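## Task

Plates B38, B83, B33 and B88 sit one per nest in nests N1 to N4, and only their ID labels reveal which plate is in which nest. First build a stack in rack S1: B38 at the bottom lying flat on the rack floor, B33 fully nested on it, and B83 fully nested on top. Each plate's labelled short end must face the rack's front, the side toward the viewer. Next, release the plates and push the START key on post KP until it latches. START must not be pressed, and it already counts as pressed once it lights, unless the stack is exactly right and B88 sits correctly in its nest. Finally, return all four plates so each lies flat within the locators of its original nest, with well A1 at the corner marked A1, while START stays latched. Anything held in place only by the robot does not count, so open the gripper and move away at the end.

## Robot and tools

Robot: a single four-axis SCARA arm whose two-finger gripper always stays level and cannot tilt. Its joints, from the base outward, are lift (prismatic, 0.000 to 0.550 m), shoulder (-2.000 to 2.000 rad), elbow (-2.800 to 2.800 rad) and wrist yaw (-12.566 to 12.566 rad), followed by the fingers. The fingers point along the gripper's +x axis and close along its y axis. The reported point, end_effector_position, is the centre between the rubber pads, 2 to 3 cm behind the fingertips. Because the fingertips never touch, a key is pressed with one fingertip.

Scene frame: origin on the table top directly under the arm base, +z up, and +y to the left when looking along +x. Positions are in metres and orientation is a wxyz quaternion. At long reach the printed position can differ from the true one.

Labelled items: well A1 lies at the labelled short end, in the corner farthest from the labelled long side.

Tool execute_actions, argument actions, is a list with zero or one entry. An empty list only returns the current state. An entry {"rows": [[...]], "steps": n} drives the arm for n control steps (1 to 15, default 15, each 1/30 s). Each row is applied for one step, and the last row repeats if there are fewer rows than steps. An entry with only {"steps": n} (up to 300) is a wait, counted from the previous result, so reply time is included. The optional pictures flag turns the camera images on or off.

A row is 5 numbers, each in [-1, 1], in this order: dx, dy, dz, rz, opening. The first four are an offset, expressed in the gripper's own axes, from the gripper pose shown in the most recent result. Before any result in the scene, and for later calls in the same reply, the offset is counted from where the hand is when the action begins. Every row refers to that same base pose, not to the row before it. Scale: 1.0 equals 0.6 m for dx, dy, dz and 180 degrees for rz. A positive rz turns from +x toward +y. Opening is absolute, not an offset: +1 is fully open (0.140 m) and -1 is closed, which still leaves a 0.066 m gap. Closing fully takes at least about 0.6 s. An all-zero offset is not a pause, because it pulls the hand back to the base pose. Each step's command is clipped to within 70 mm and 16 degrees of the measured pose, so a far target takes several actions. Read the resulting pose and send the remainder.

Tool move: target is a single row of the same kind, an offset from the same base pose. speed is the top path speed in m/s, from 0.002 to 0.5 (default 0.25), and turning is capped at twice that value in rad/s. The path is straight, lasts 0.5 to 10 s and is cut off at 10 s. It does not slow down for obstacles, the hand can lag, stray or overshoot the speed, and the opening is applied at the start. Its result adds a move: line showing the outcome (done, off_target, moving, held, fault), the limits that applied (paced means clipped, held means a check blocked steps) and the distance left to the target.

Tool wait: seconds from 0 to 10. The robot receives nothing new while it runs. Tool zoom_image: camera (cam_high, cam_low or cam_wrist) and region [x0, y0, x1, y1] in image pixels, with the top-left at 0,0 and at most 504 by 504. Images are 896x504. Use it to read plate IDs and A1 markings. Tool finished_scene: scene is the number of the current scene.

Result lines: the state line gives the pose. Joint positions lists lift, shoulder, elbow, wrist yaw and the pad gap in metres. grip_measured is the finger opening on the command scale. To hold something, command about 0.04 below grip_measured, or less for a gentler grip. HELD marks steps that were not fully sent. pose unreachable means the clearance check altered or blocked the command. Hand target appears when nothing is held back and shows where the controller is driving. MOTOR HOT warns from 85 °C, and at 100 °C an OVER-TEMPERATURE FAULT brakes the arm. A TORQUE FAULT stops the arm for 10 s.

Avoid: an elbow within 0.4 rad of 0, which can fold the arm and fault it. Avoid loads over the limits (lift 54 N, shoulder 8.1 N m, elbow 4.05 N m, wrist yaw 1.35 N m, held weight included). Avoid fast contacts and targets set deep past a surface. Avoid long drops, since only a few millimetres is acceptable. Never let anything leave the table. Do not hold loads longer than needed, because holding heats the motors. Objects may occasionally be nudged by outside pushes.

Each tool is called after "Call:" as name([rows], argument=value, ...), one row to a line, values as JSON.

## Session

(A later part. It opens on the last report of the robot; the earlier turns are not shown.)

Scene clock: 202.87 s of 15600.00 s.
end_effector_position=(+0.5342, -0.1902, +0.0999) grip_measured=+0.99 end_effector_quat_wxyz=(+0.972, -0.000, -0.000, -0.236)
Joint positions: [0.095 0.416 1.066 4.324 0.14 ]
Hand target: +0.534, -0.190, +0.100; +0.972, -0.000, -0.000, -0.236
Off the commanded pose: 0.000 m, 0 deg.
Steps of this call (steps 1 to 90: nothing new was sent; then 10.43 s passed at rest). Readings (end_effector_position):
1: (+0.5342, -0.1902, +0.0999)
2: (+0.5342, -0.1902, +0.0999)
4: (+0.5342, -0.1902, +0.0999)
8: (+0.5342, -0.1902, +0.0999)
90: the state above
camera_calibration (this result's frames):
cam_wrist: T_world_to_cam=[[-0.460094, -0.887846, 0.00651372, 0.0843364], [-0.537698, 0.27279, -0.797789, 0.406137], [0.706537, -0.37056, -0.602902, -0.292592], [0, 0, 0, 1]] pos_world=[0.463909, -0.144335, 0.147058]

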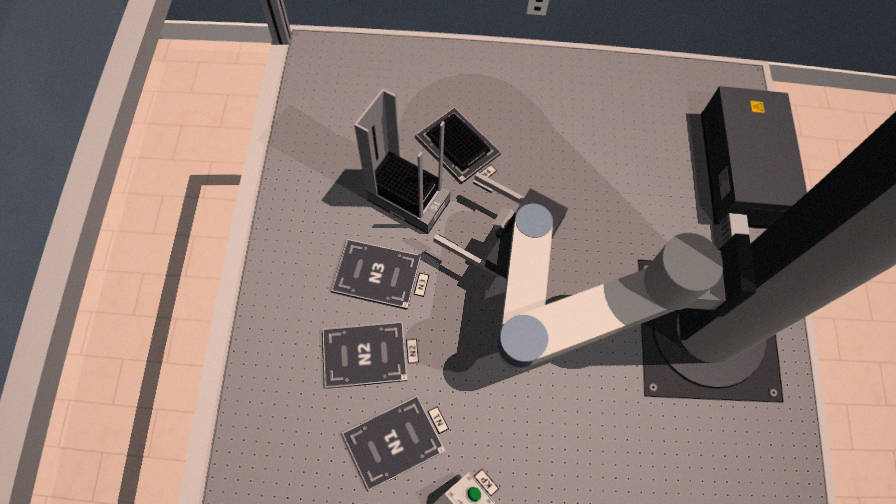

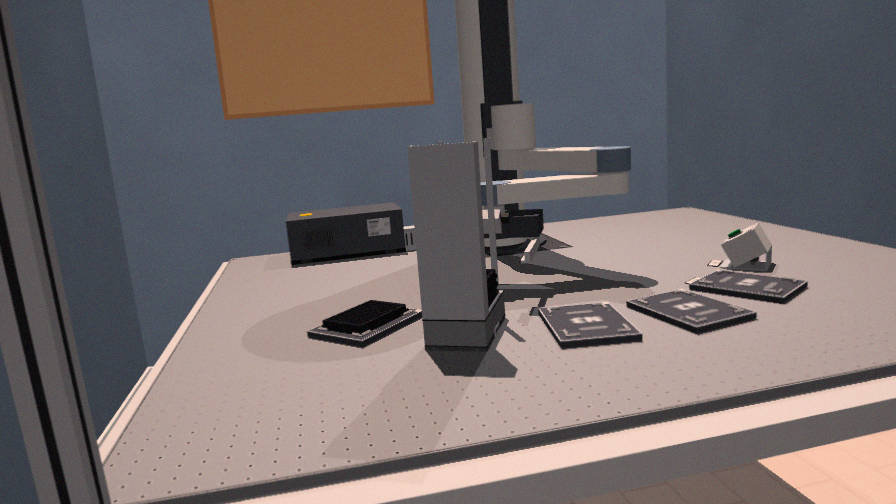

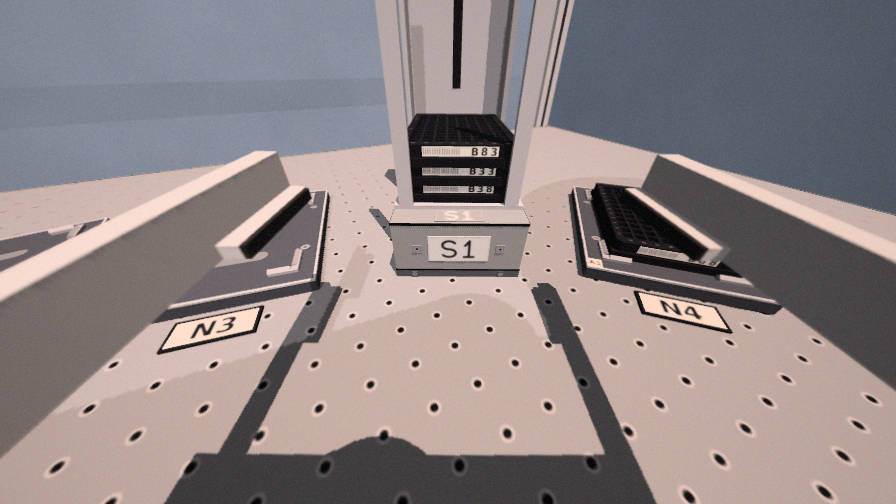

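Call:
move(target=[-0.468,0.602,0.1,0.485,-1], speed=0.35)

Scene clock: 214.50 s of 15600.00 s.
end_effector_position=(+0.4505, +0.2597, +0.1599) grip_measured=-1.00 end_effector_quat_wxyz=(+0.866, -0.000, -0.000, +0.500)
Joint positions: [0.155 1.53  0.982 4.818 0.066]
Hand target: +0.451, +0.260, +0.160; +0.866, -0.000, -0.000, +0.500
Off the commanded pose: 0.000 m, 0 deg.
After step 90, 6.07 s passed at rest.
move: done
camera_calibration (this result's frames):
cam_wrist: T_world_to_cam=[[0.865462, -0.500932, 0.00651372, -0.25273], [-0.297528, -0.524414, -0.797789, 0.385084], [0.403054, 0.688518, -0.602902, -0.168857], [0, 0, 0, 1]] pos_world=[0.40136, 0.191604, 0.207058]

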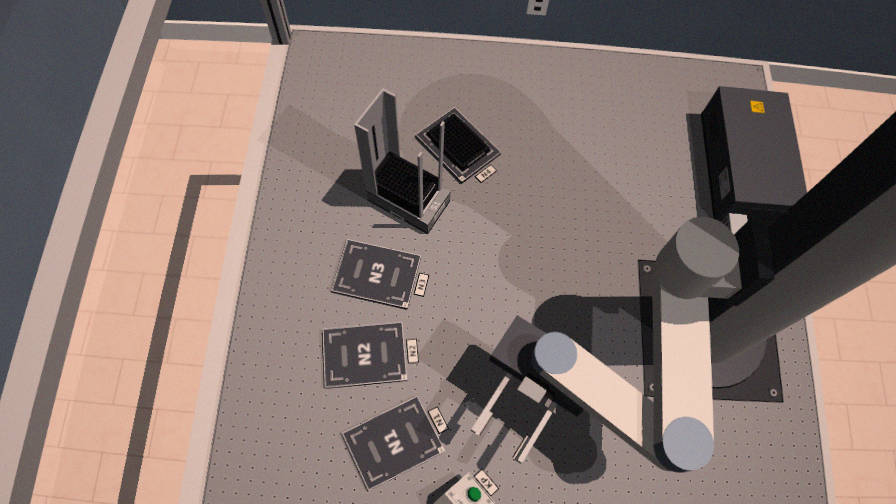

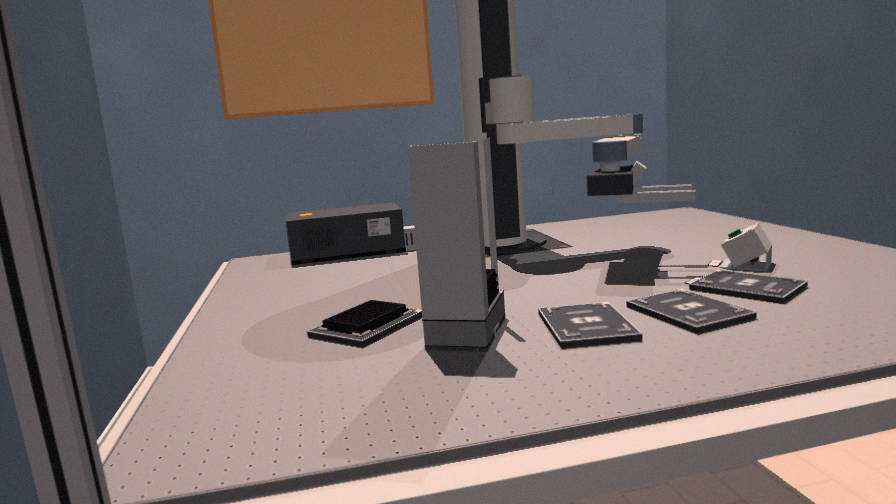

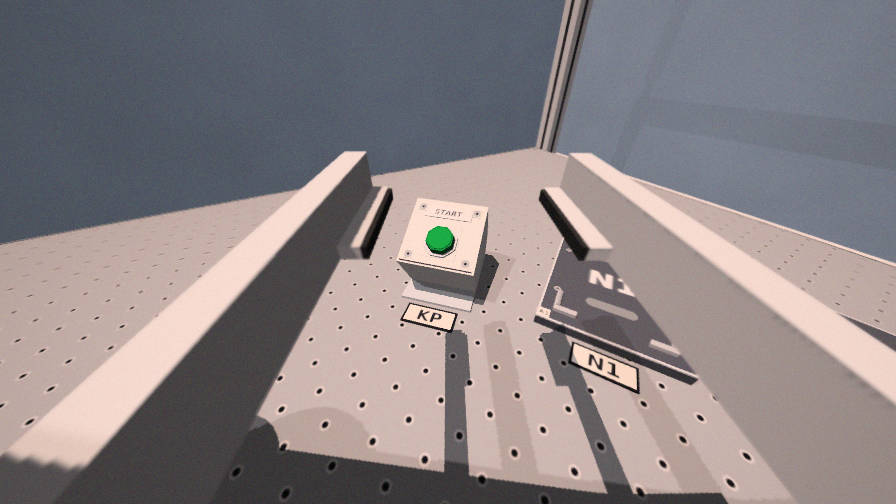

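Call:
move(target=[0.062,-0.023,-0.1,-0.0556,-1])

Scene clock: 221.80 s of 15600.00 s.
end_effector_position=(+0.4809, +0.2852, +0.0998) grip_measured=-1.00 end_effector_quat_wxyz=(+0.906, -0.000, -0.000, +0.423)
Joint positions: [0.095 1.575 1.127 4.454 0.066]
Hand target: +0.481, +0.285, +0.100; +0.906, -0.000, -0.000, +0.423
Off the commanded pose: 0.000 m, 0 deg.
After step 90, 3.53 s passed at rest.
move: done
camera_calibration (this result's frames):
cam_wrist: T_world_to_cam=[[0.765575, -0.643313, 0.00651372, -0.177318], [-0.383893, -0.46493, -0.797789, 0.384139], [0.516257, 0.608267, -0.602902, -0.266422], [0, 0, 0, 1]] pos_world=[0.42076, 0.226582, 0.146991]

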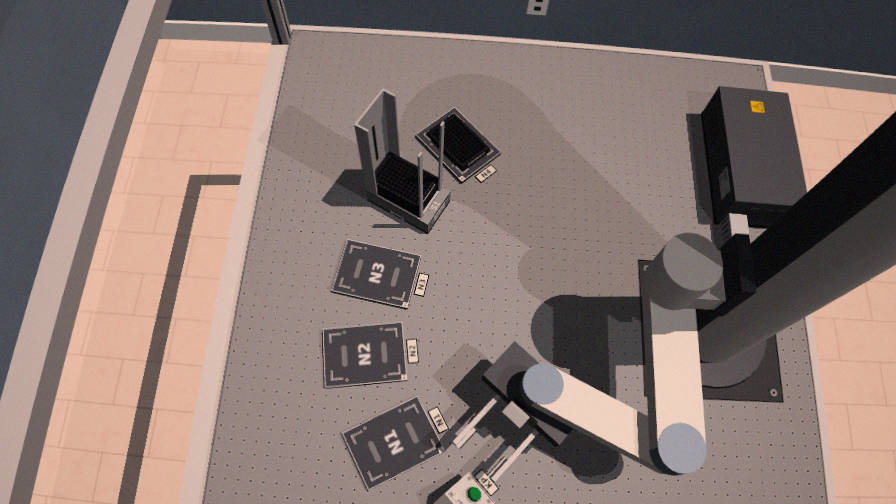

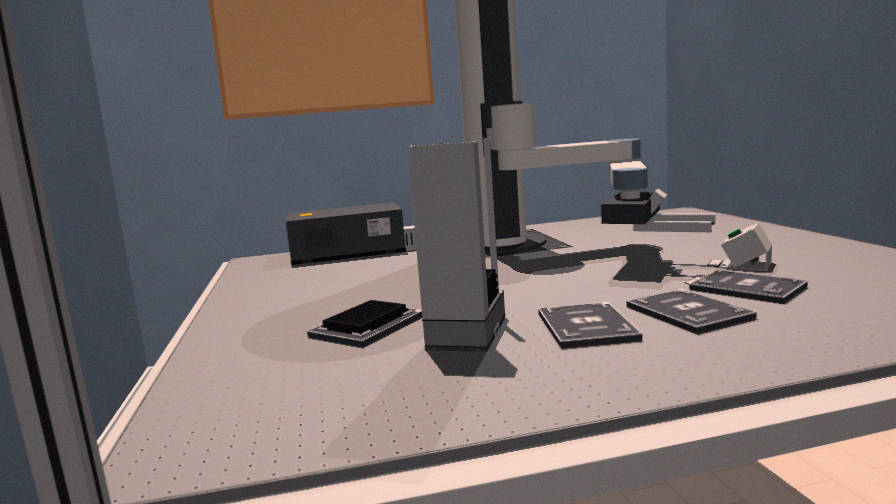

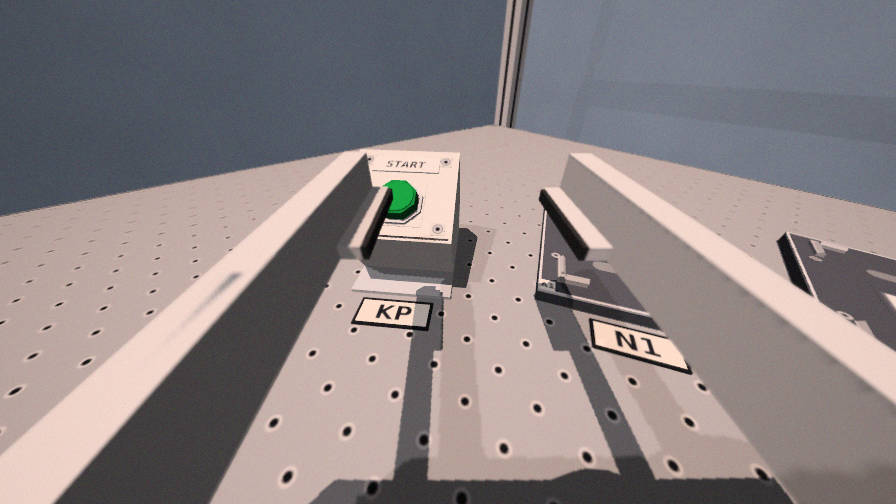

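Call:
move(target=[0.058,-0.003,-0.012,0,-1], speed=0.08)

Call:
move(target=[0,0,-0.013,0,-1], speed=0.01)

Scene clock: 239.93 s of 15600.00 s.
end_effector_position=(+0.5046, +0.3108, +0.0926) grip_measured=-1.00 end_effector_quat_wxyz=(+0.906, -0.000, -0.000, +0.423)
Joint positions: [0.088 1.527 1.291 4.339 0.066]
Hand target: +0.505, +0.311, +0.093; +0.906, -0.000, -0.000, +0.423
Off the commanded pose: 0.000 m, 0 deg.
After step 90, 14.40 s passed at rest.
move: done
camera_calibration (this result's frames):
cam_wrist: T_world_to_cam=[[0.765868, -0.642965, 0.00651372, -0.179169], [-0.383681, -0.465104, -0.797789, 0.399335], [0.51598, 0.608501, -0.602902, -0.298494], [0, 0, 0, 1]] pos_world=[0.444454, 0.252167, 0.139789]

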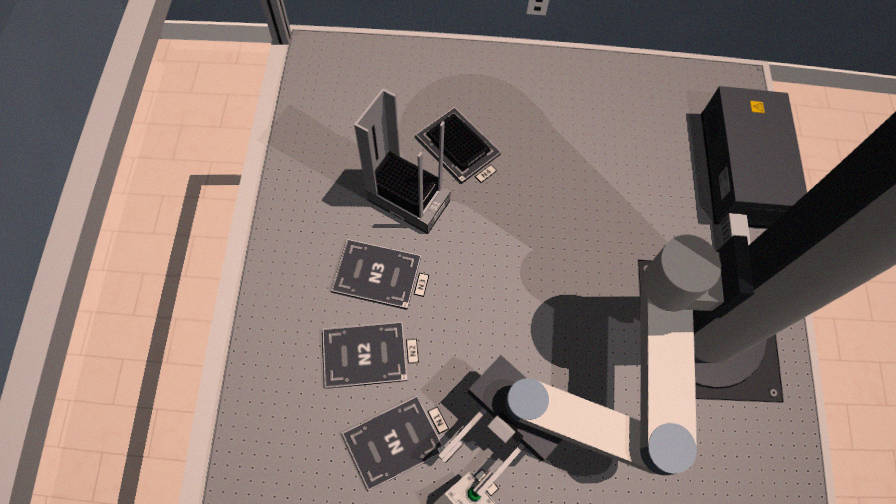

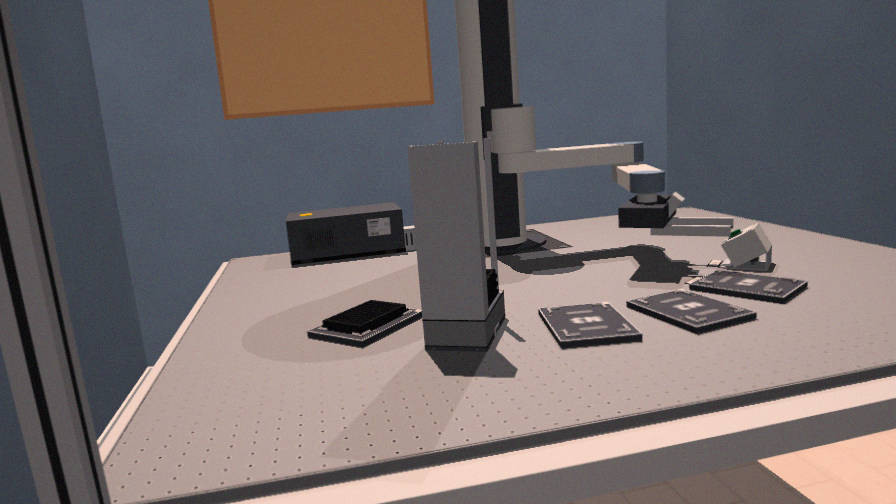

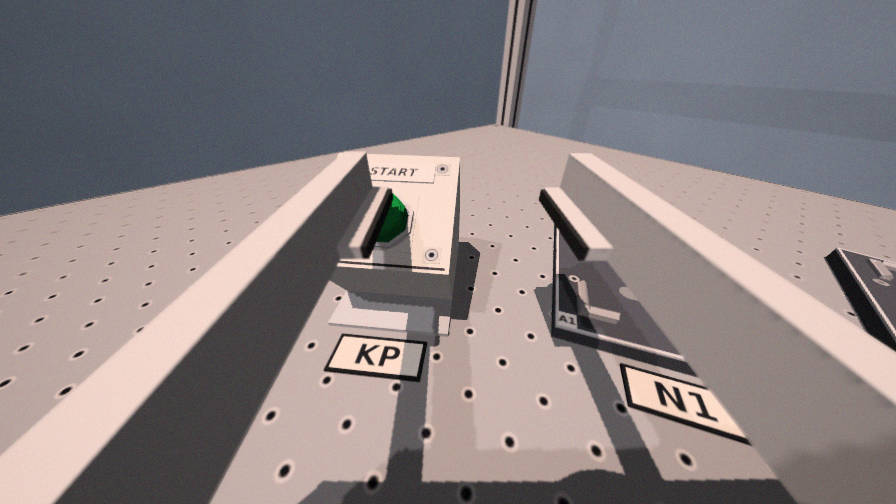

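Scene clock: 240.93 s of 15600.00 s.
end_effector_position=(+0.5046, +0.3108, +0.0848) grip_measured=-1.00 end_effector_quat_wxyz=(+0.906, -0.000, -0.000, +0.423)
Joint positions: [0.08  1.527 1.291 4.339 0.066]
Hand target: +0.505, +0.311, +0.085; +0.906, -0.000, -0.000, +0.423
Off the commanded pose: 0.000 m, 0 deg.
move: done
camera_calibration (this result's frames):
cam_wrist: T_world_to_cam=[[0.765871, -0.642962, 0.00651372, -0.17912], [-0.383679, -0.465106, -0.797789, 0.393122], [0.515977, 0.608504, -0.602902, -0.30319], [0, 0, 0, 1]] pos_world=[0.444455, 0.252169, 0.132001]

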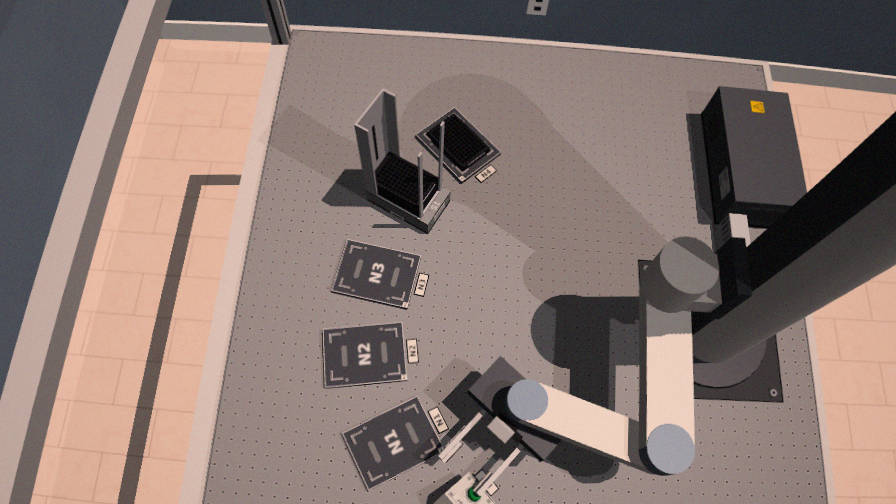

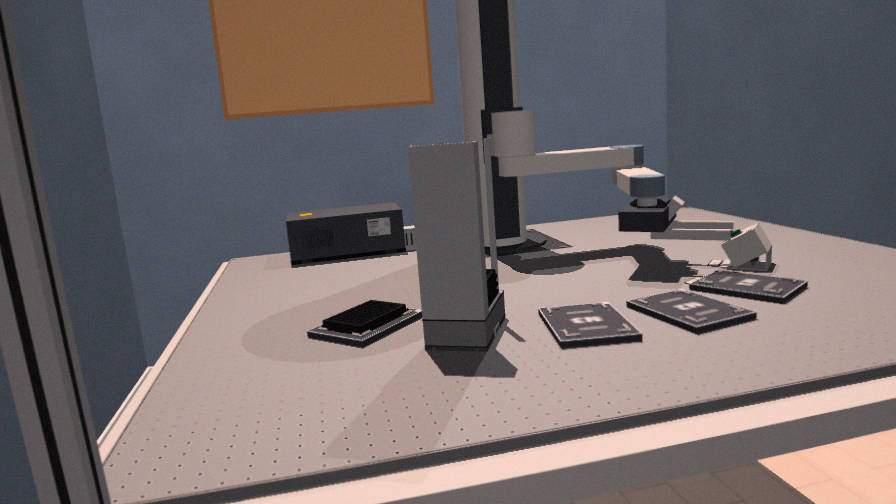

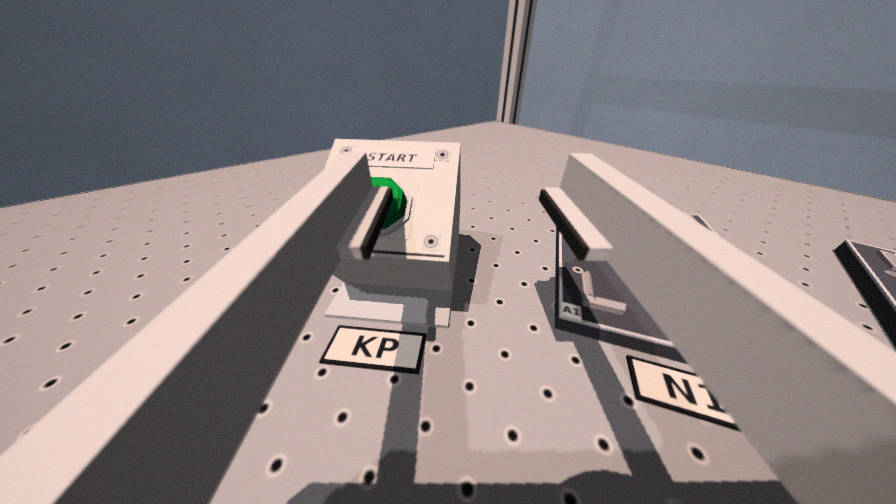

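Button a bit further; go forward and down.

Call:
move(target=[0.008,0,-0.006,0,-1], speed=0.01)

Scene clock: 245.37 s of 15600.00 s.
end_effector_position=(+0.5076, +0.3141, +0.0813) grip_measured=-1.00 end_effector_quat_wxyz=(+0.906, -0.000, -0.000, +0.423)
Joint positions: [0.076 1.521 1.312 4.323 0.066]
Hand target: +0.508, +0.314, +0.081; +0.906, -0.000, -0.000, +0.423
Off the commanded pose: 0.000 m, 0 deg.
After step 90, 0.60 s passed at rest.
move: done
camera_calibration (this result's frames):
cam_wrist: T_world_to_cam=[[0.765806, -0.643039, 0.00651372, -0.179164], [-0.383726, -0.465067, -0.797789, 0.393047], [0.516038, 0.608452, -0.602902, -0.308869], [0, 0, 0, 1]] pos_world=[0.447415, 0.255516, 0.128518]

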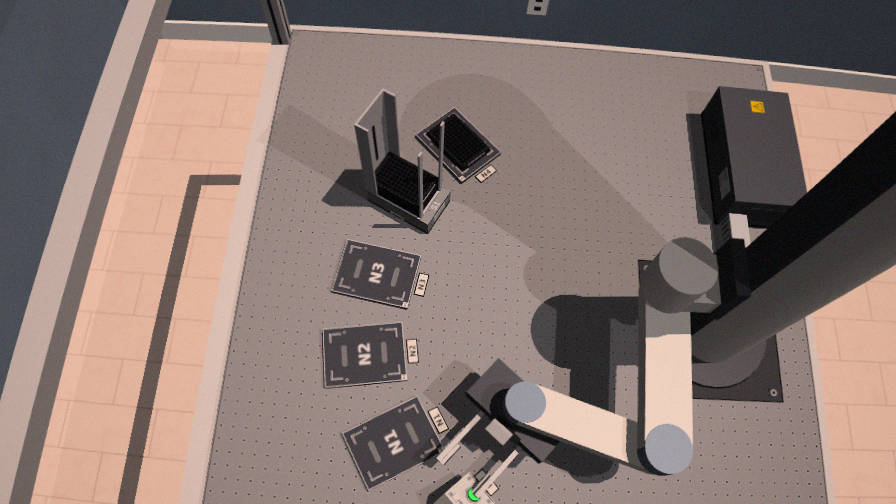

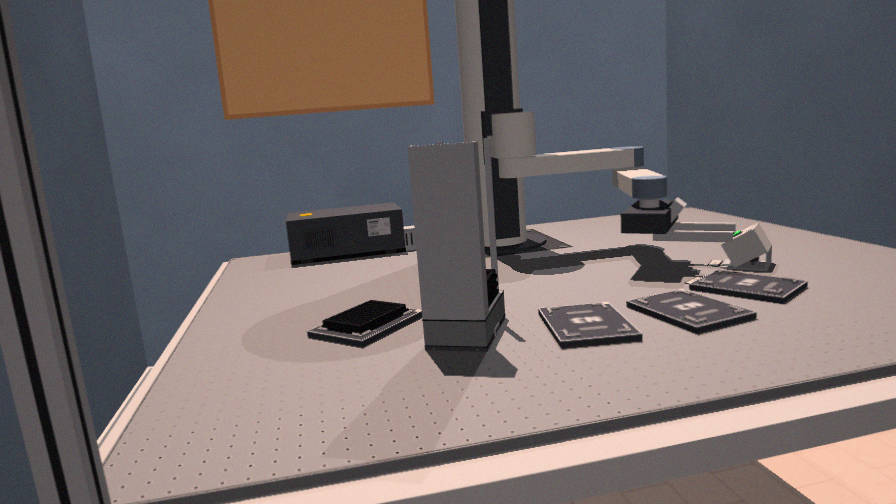

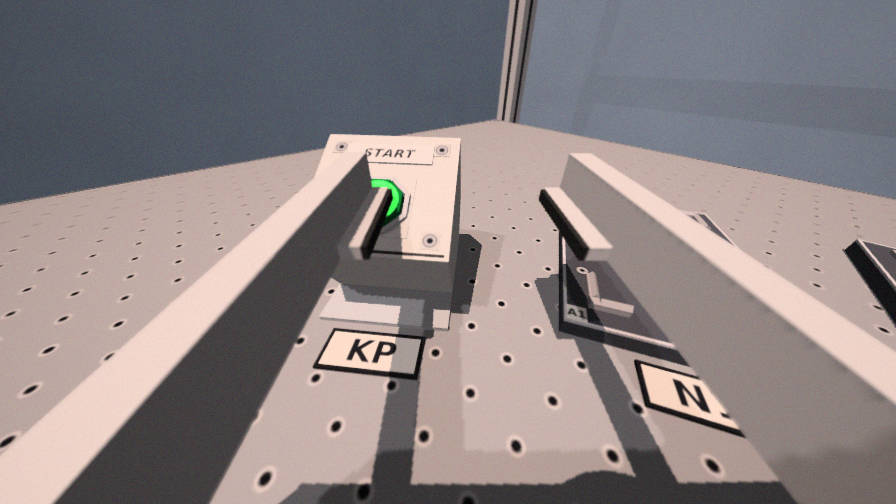

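Call:
move(target=[0,0,-0.004,0,-1], speed=0.005)

Call:
move(target=[-0.08,0,0.05,0,-1], speed=0.1)

Scene clock: 249.03 s of 15600.00 s.
end_effector_position=(+0.5076, +0.3140, +0.0791) grip_measured=-1.00 end_effector_quat_wxyz=(+0.906, -0.000, -0.000, +0.423)
Joint positions: [0.074 1.521 1.312 4.323 0.066]
Hand target: +0.508, +0.314, +0.079; +0.906, -0.000, -0.000, +0.423
Off the commanded pose: 0.000 m, 0 deg.
move: done
camera_calibration (this result's frames):
cam_wrist: T_world_to_cam=[[0.765689, -0.643178, 0.00651372, -0.179086], [-0.38381, -0.464998, -0.797789, 0.391289], [0.516149, 0.608358, -0.602902, -0.310172], [0, 0, 0, 1]] pos_world=[0.447399, 0.25546, 0.126329]

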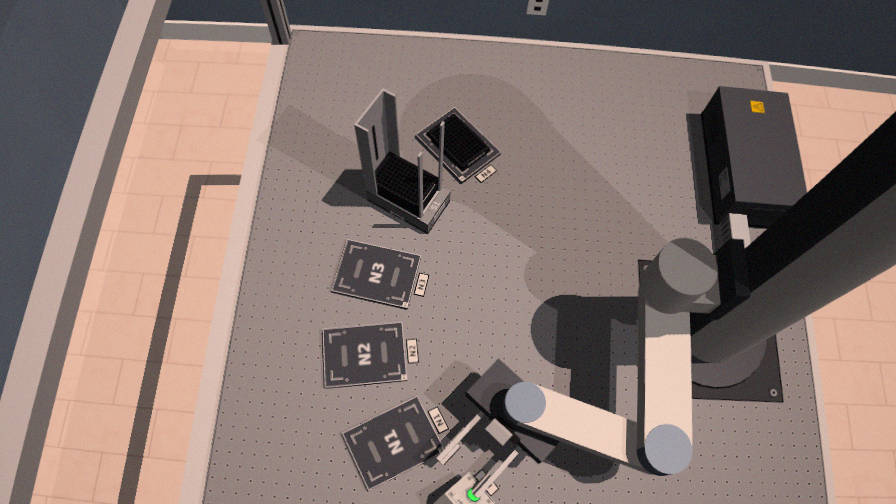

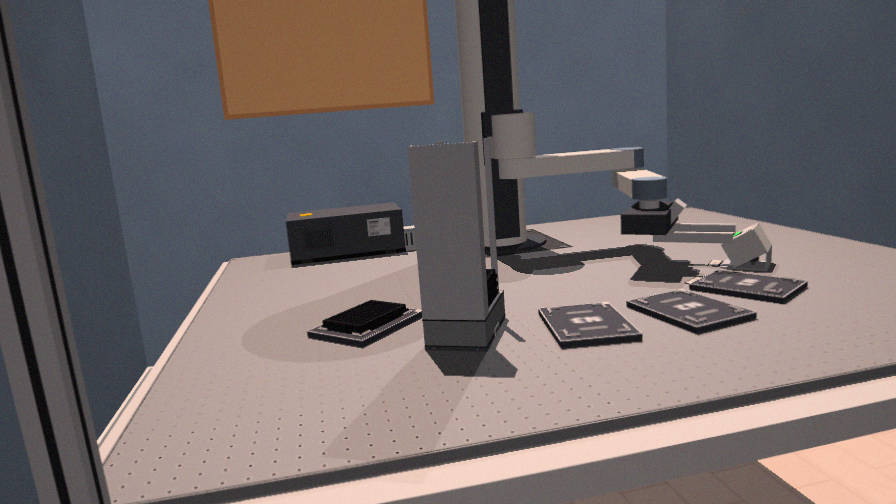

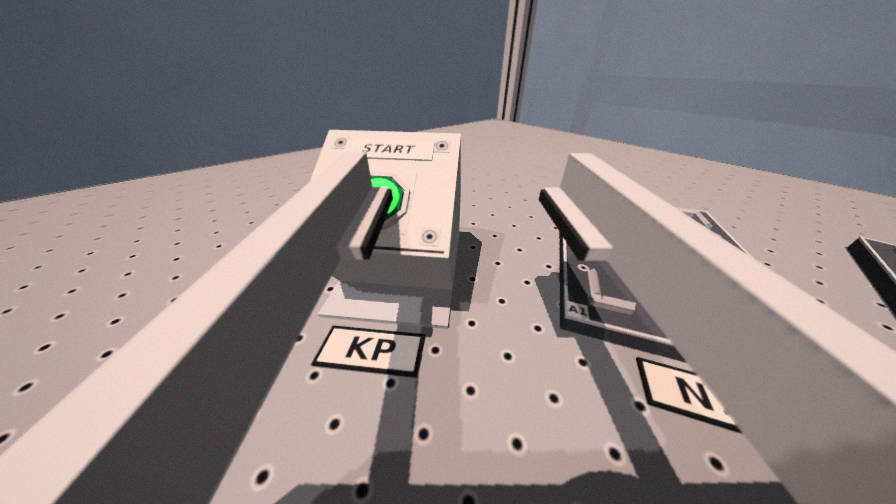

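Scene clock: 249.90 s of 15600.00 s.
end_effector_position=(+0.4768, +0.2771, +0.1092) grip_measured=-1.00 end_effector_quat_wxyz=(+0.906, -0.000, -0.000, +0.423)
Joint positions: [0.104 1.576 1.089 4.491 0.066]
Hand target: +0.477, +0.277, +0.109; +0.906, -0.000, -0.000, +0.423
Off the commanded pose: 0.000 m, 0 deg.
move: done
camera_calibration (this result's frames):
cam_wrist: T_world_to_cam=[[0.76538, -0.643546, 0.00651372, -0.179211], [-0.384034, -0.464813, -0.797789, 0.38637], [0.516441, 0.60811, -0.602902, -0.253795], [0, 0, 0, 1]] pos_world=[0.416614, 0.218595, 0.156395]

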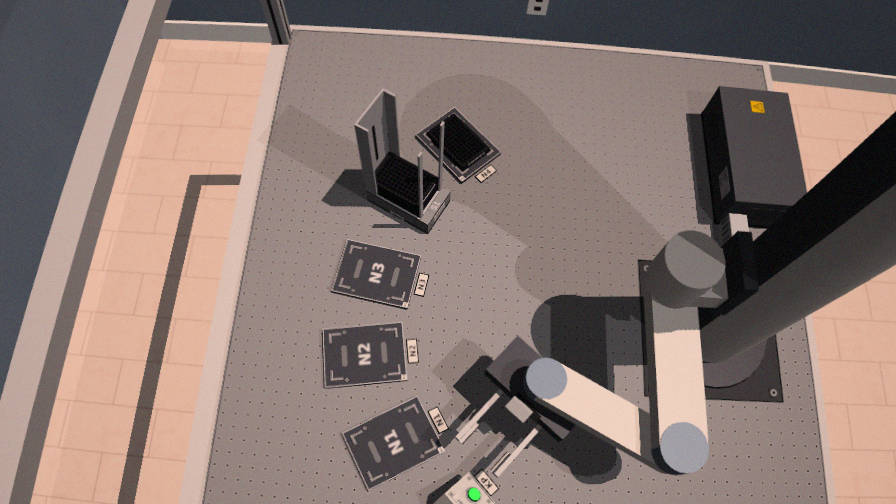

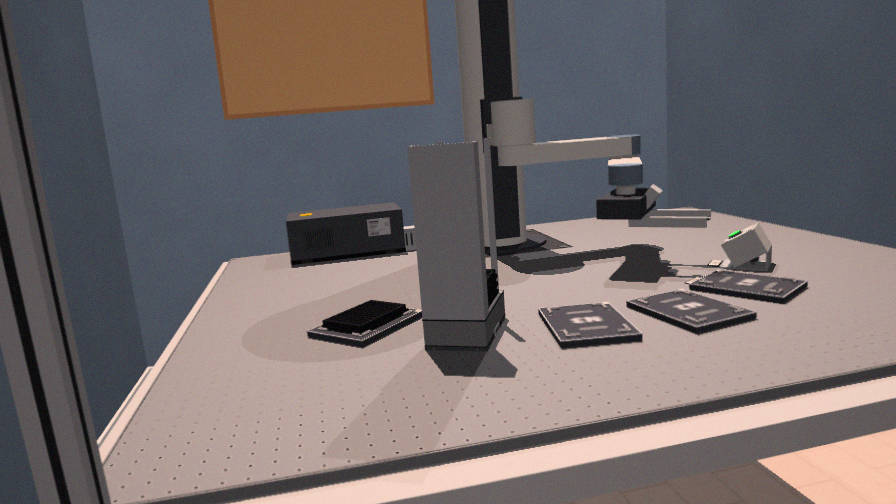

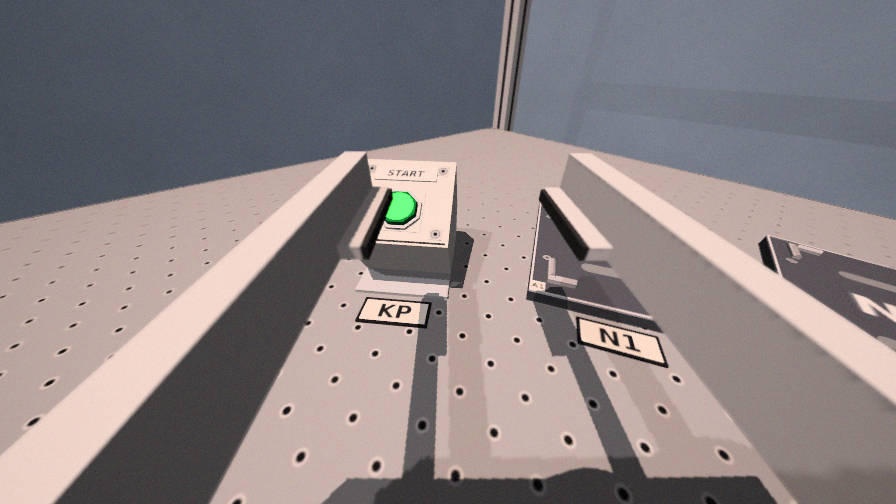

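Call:
move(target=[-0.5418,-0.5417,-0.0178,-0.4295,0.3], speed=0.35)

Scene clock: 254.87 s of 15600.00 s.
end_effector_position=(+0.5170, -0.1809, +0.0986) grip_measured=+0.30 end_effector_quat_wxyz=(+0.972, -0.000, -0.000, -0.236)
Joint positions: [0.094 0.446 0.978 4.383 0.114]
Hand target: +0.517, -0.181, +0.099; +0.972, -0.000, -0.000, -0.236
Off the commanded pose: 0.000 m, 0 deg.
move: done
camera_calibration (this result's frames):
cam_wrist: T_world_to_cam=[[-0.459617, -0.888093, 0.00651372, 0.0844002], [-0.537844, 0.272501, -0.797789, 0.393294], [0.706736, -0.370181, -0.602902, -0.277731], [0, 0, 0, 1]] pos_world=[0.446605, -0.135028, 0.145771]

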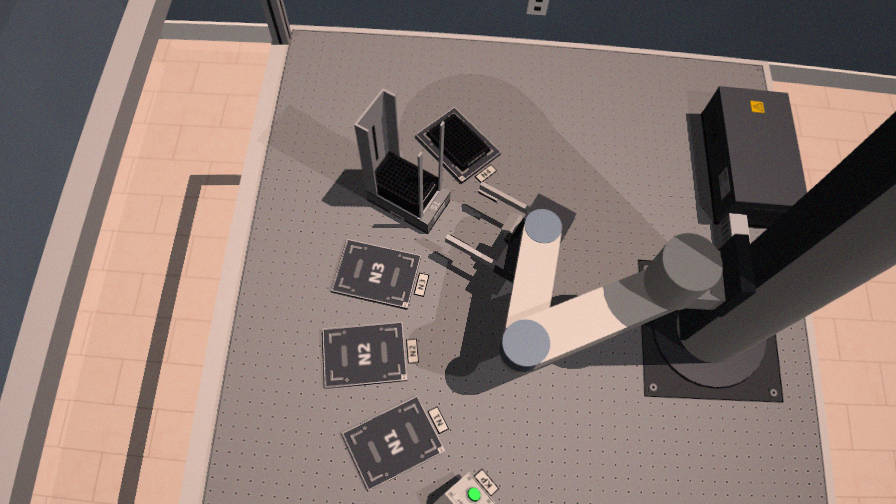

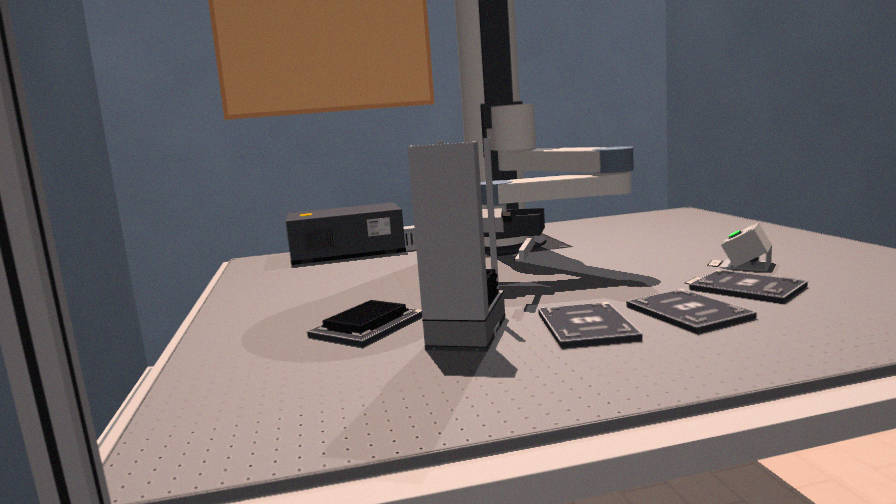

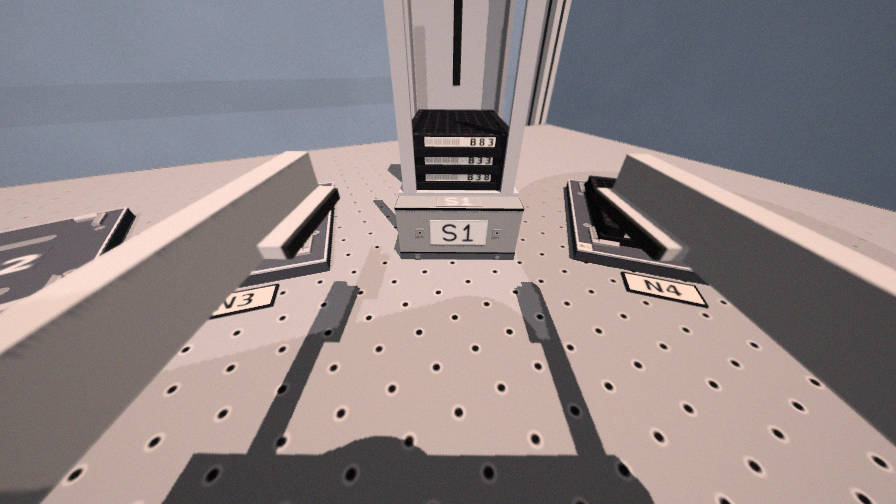

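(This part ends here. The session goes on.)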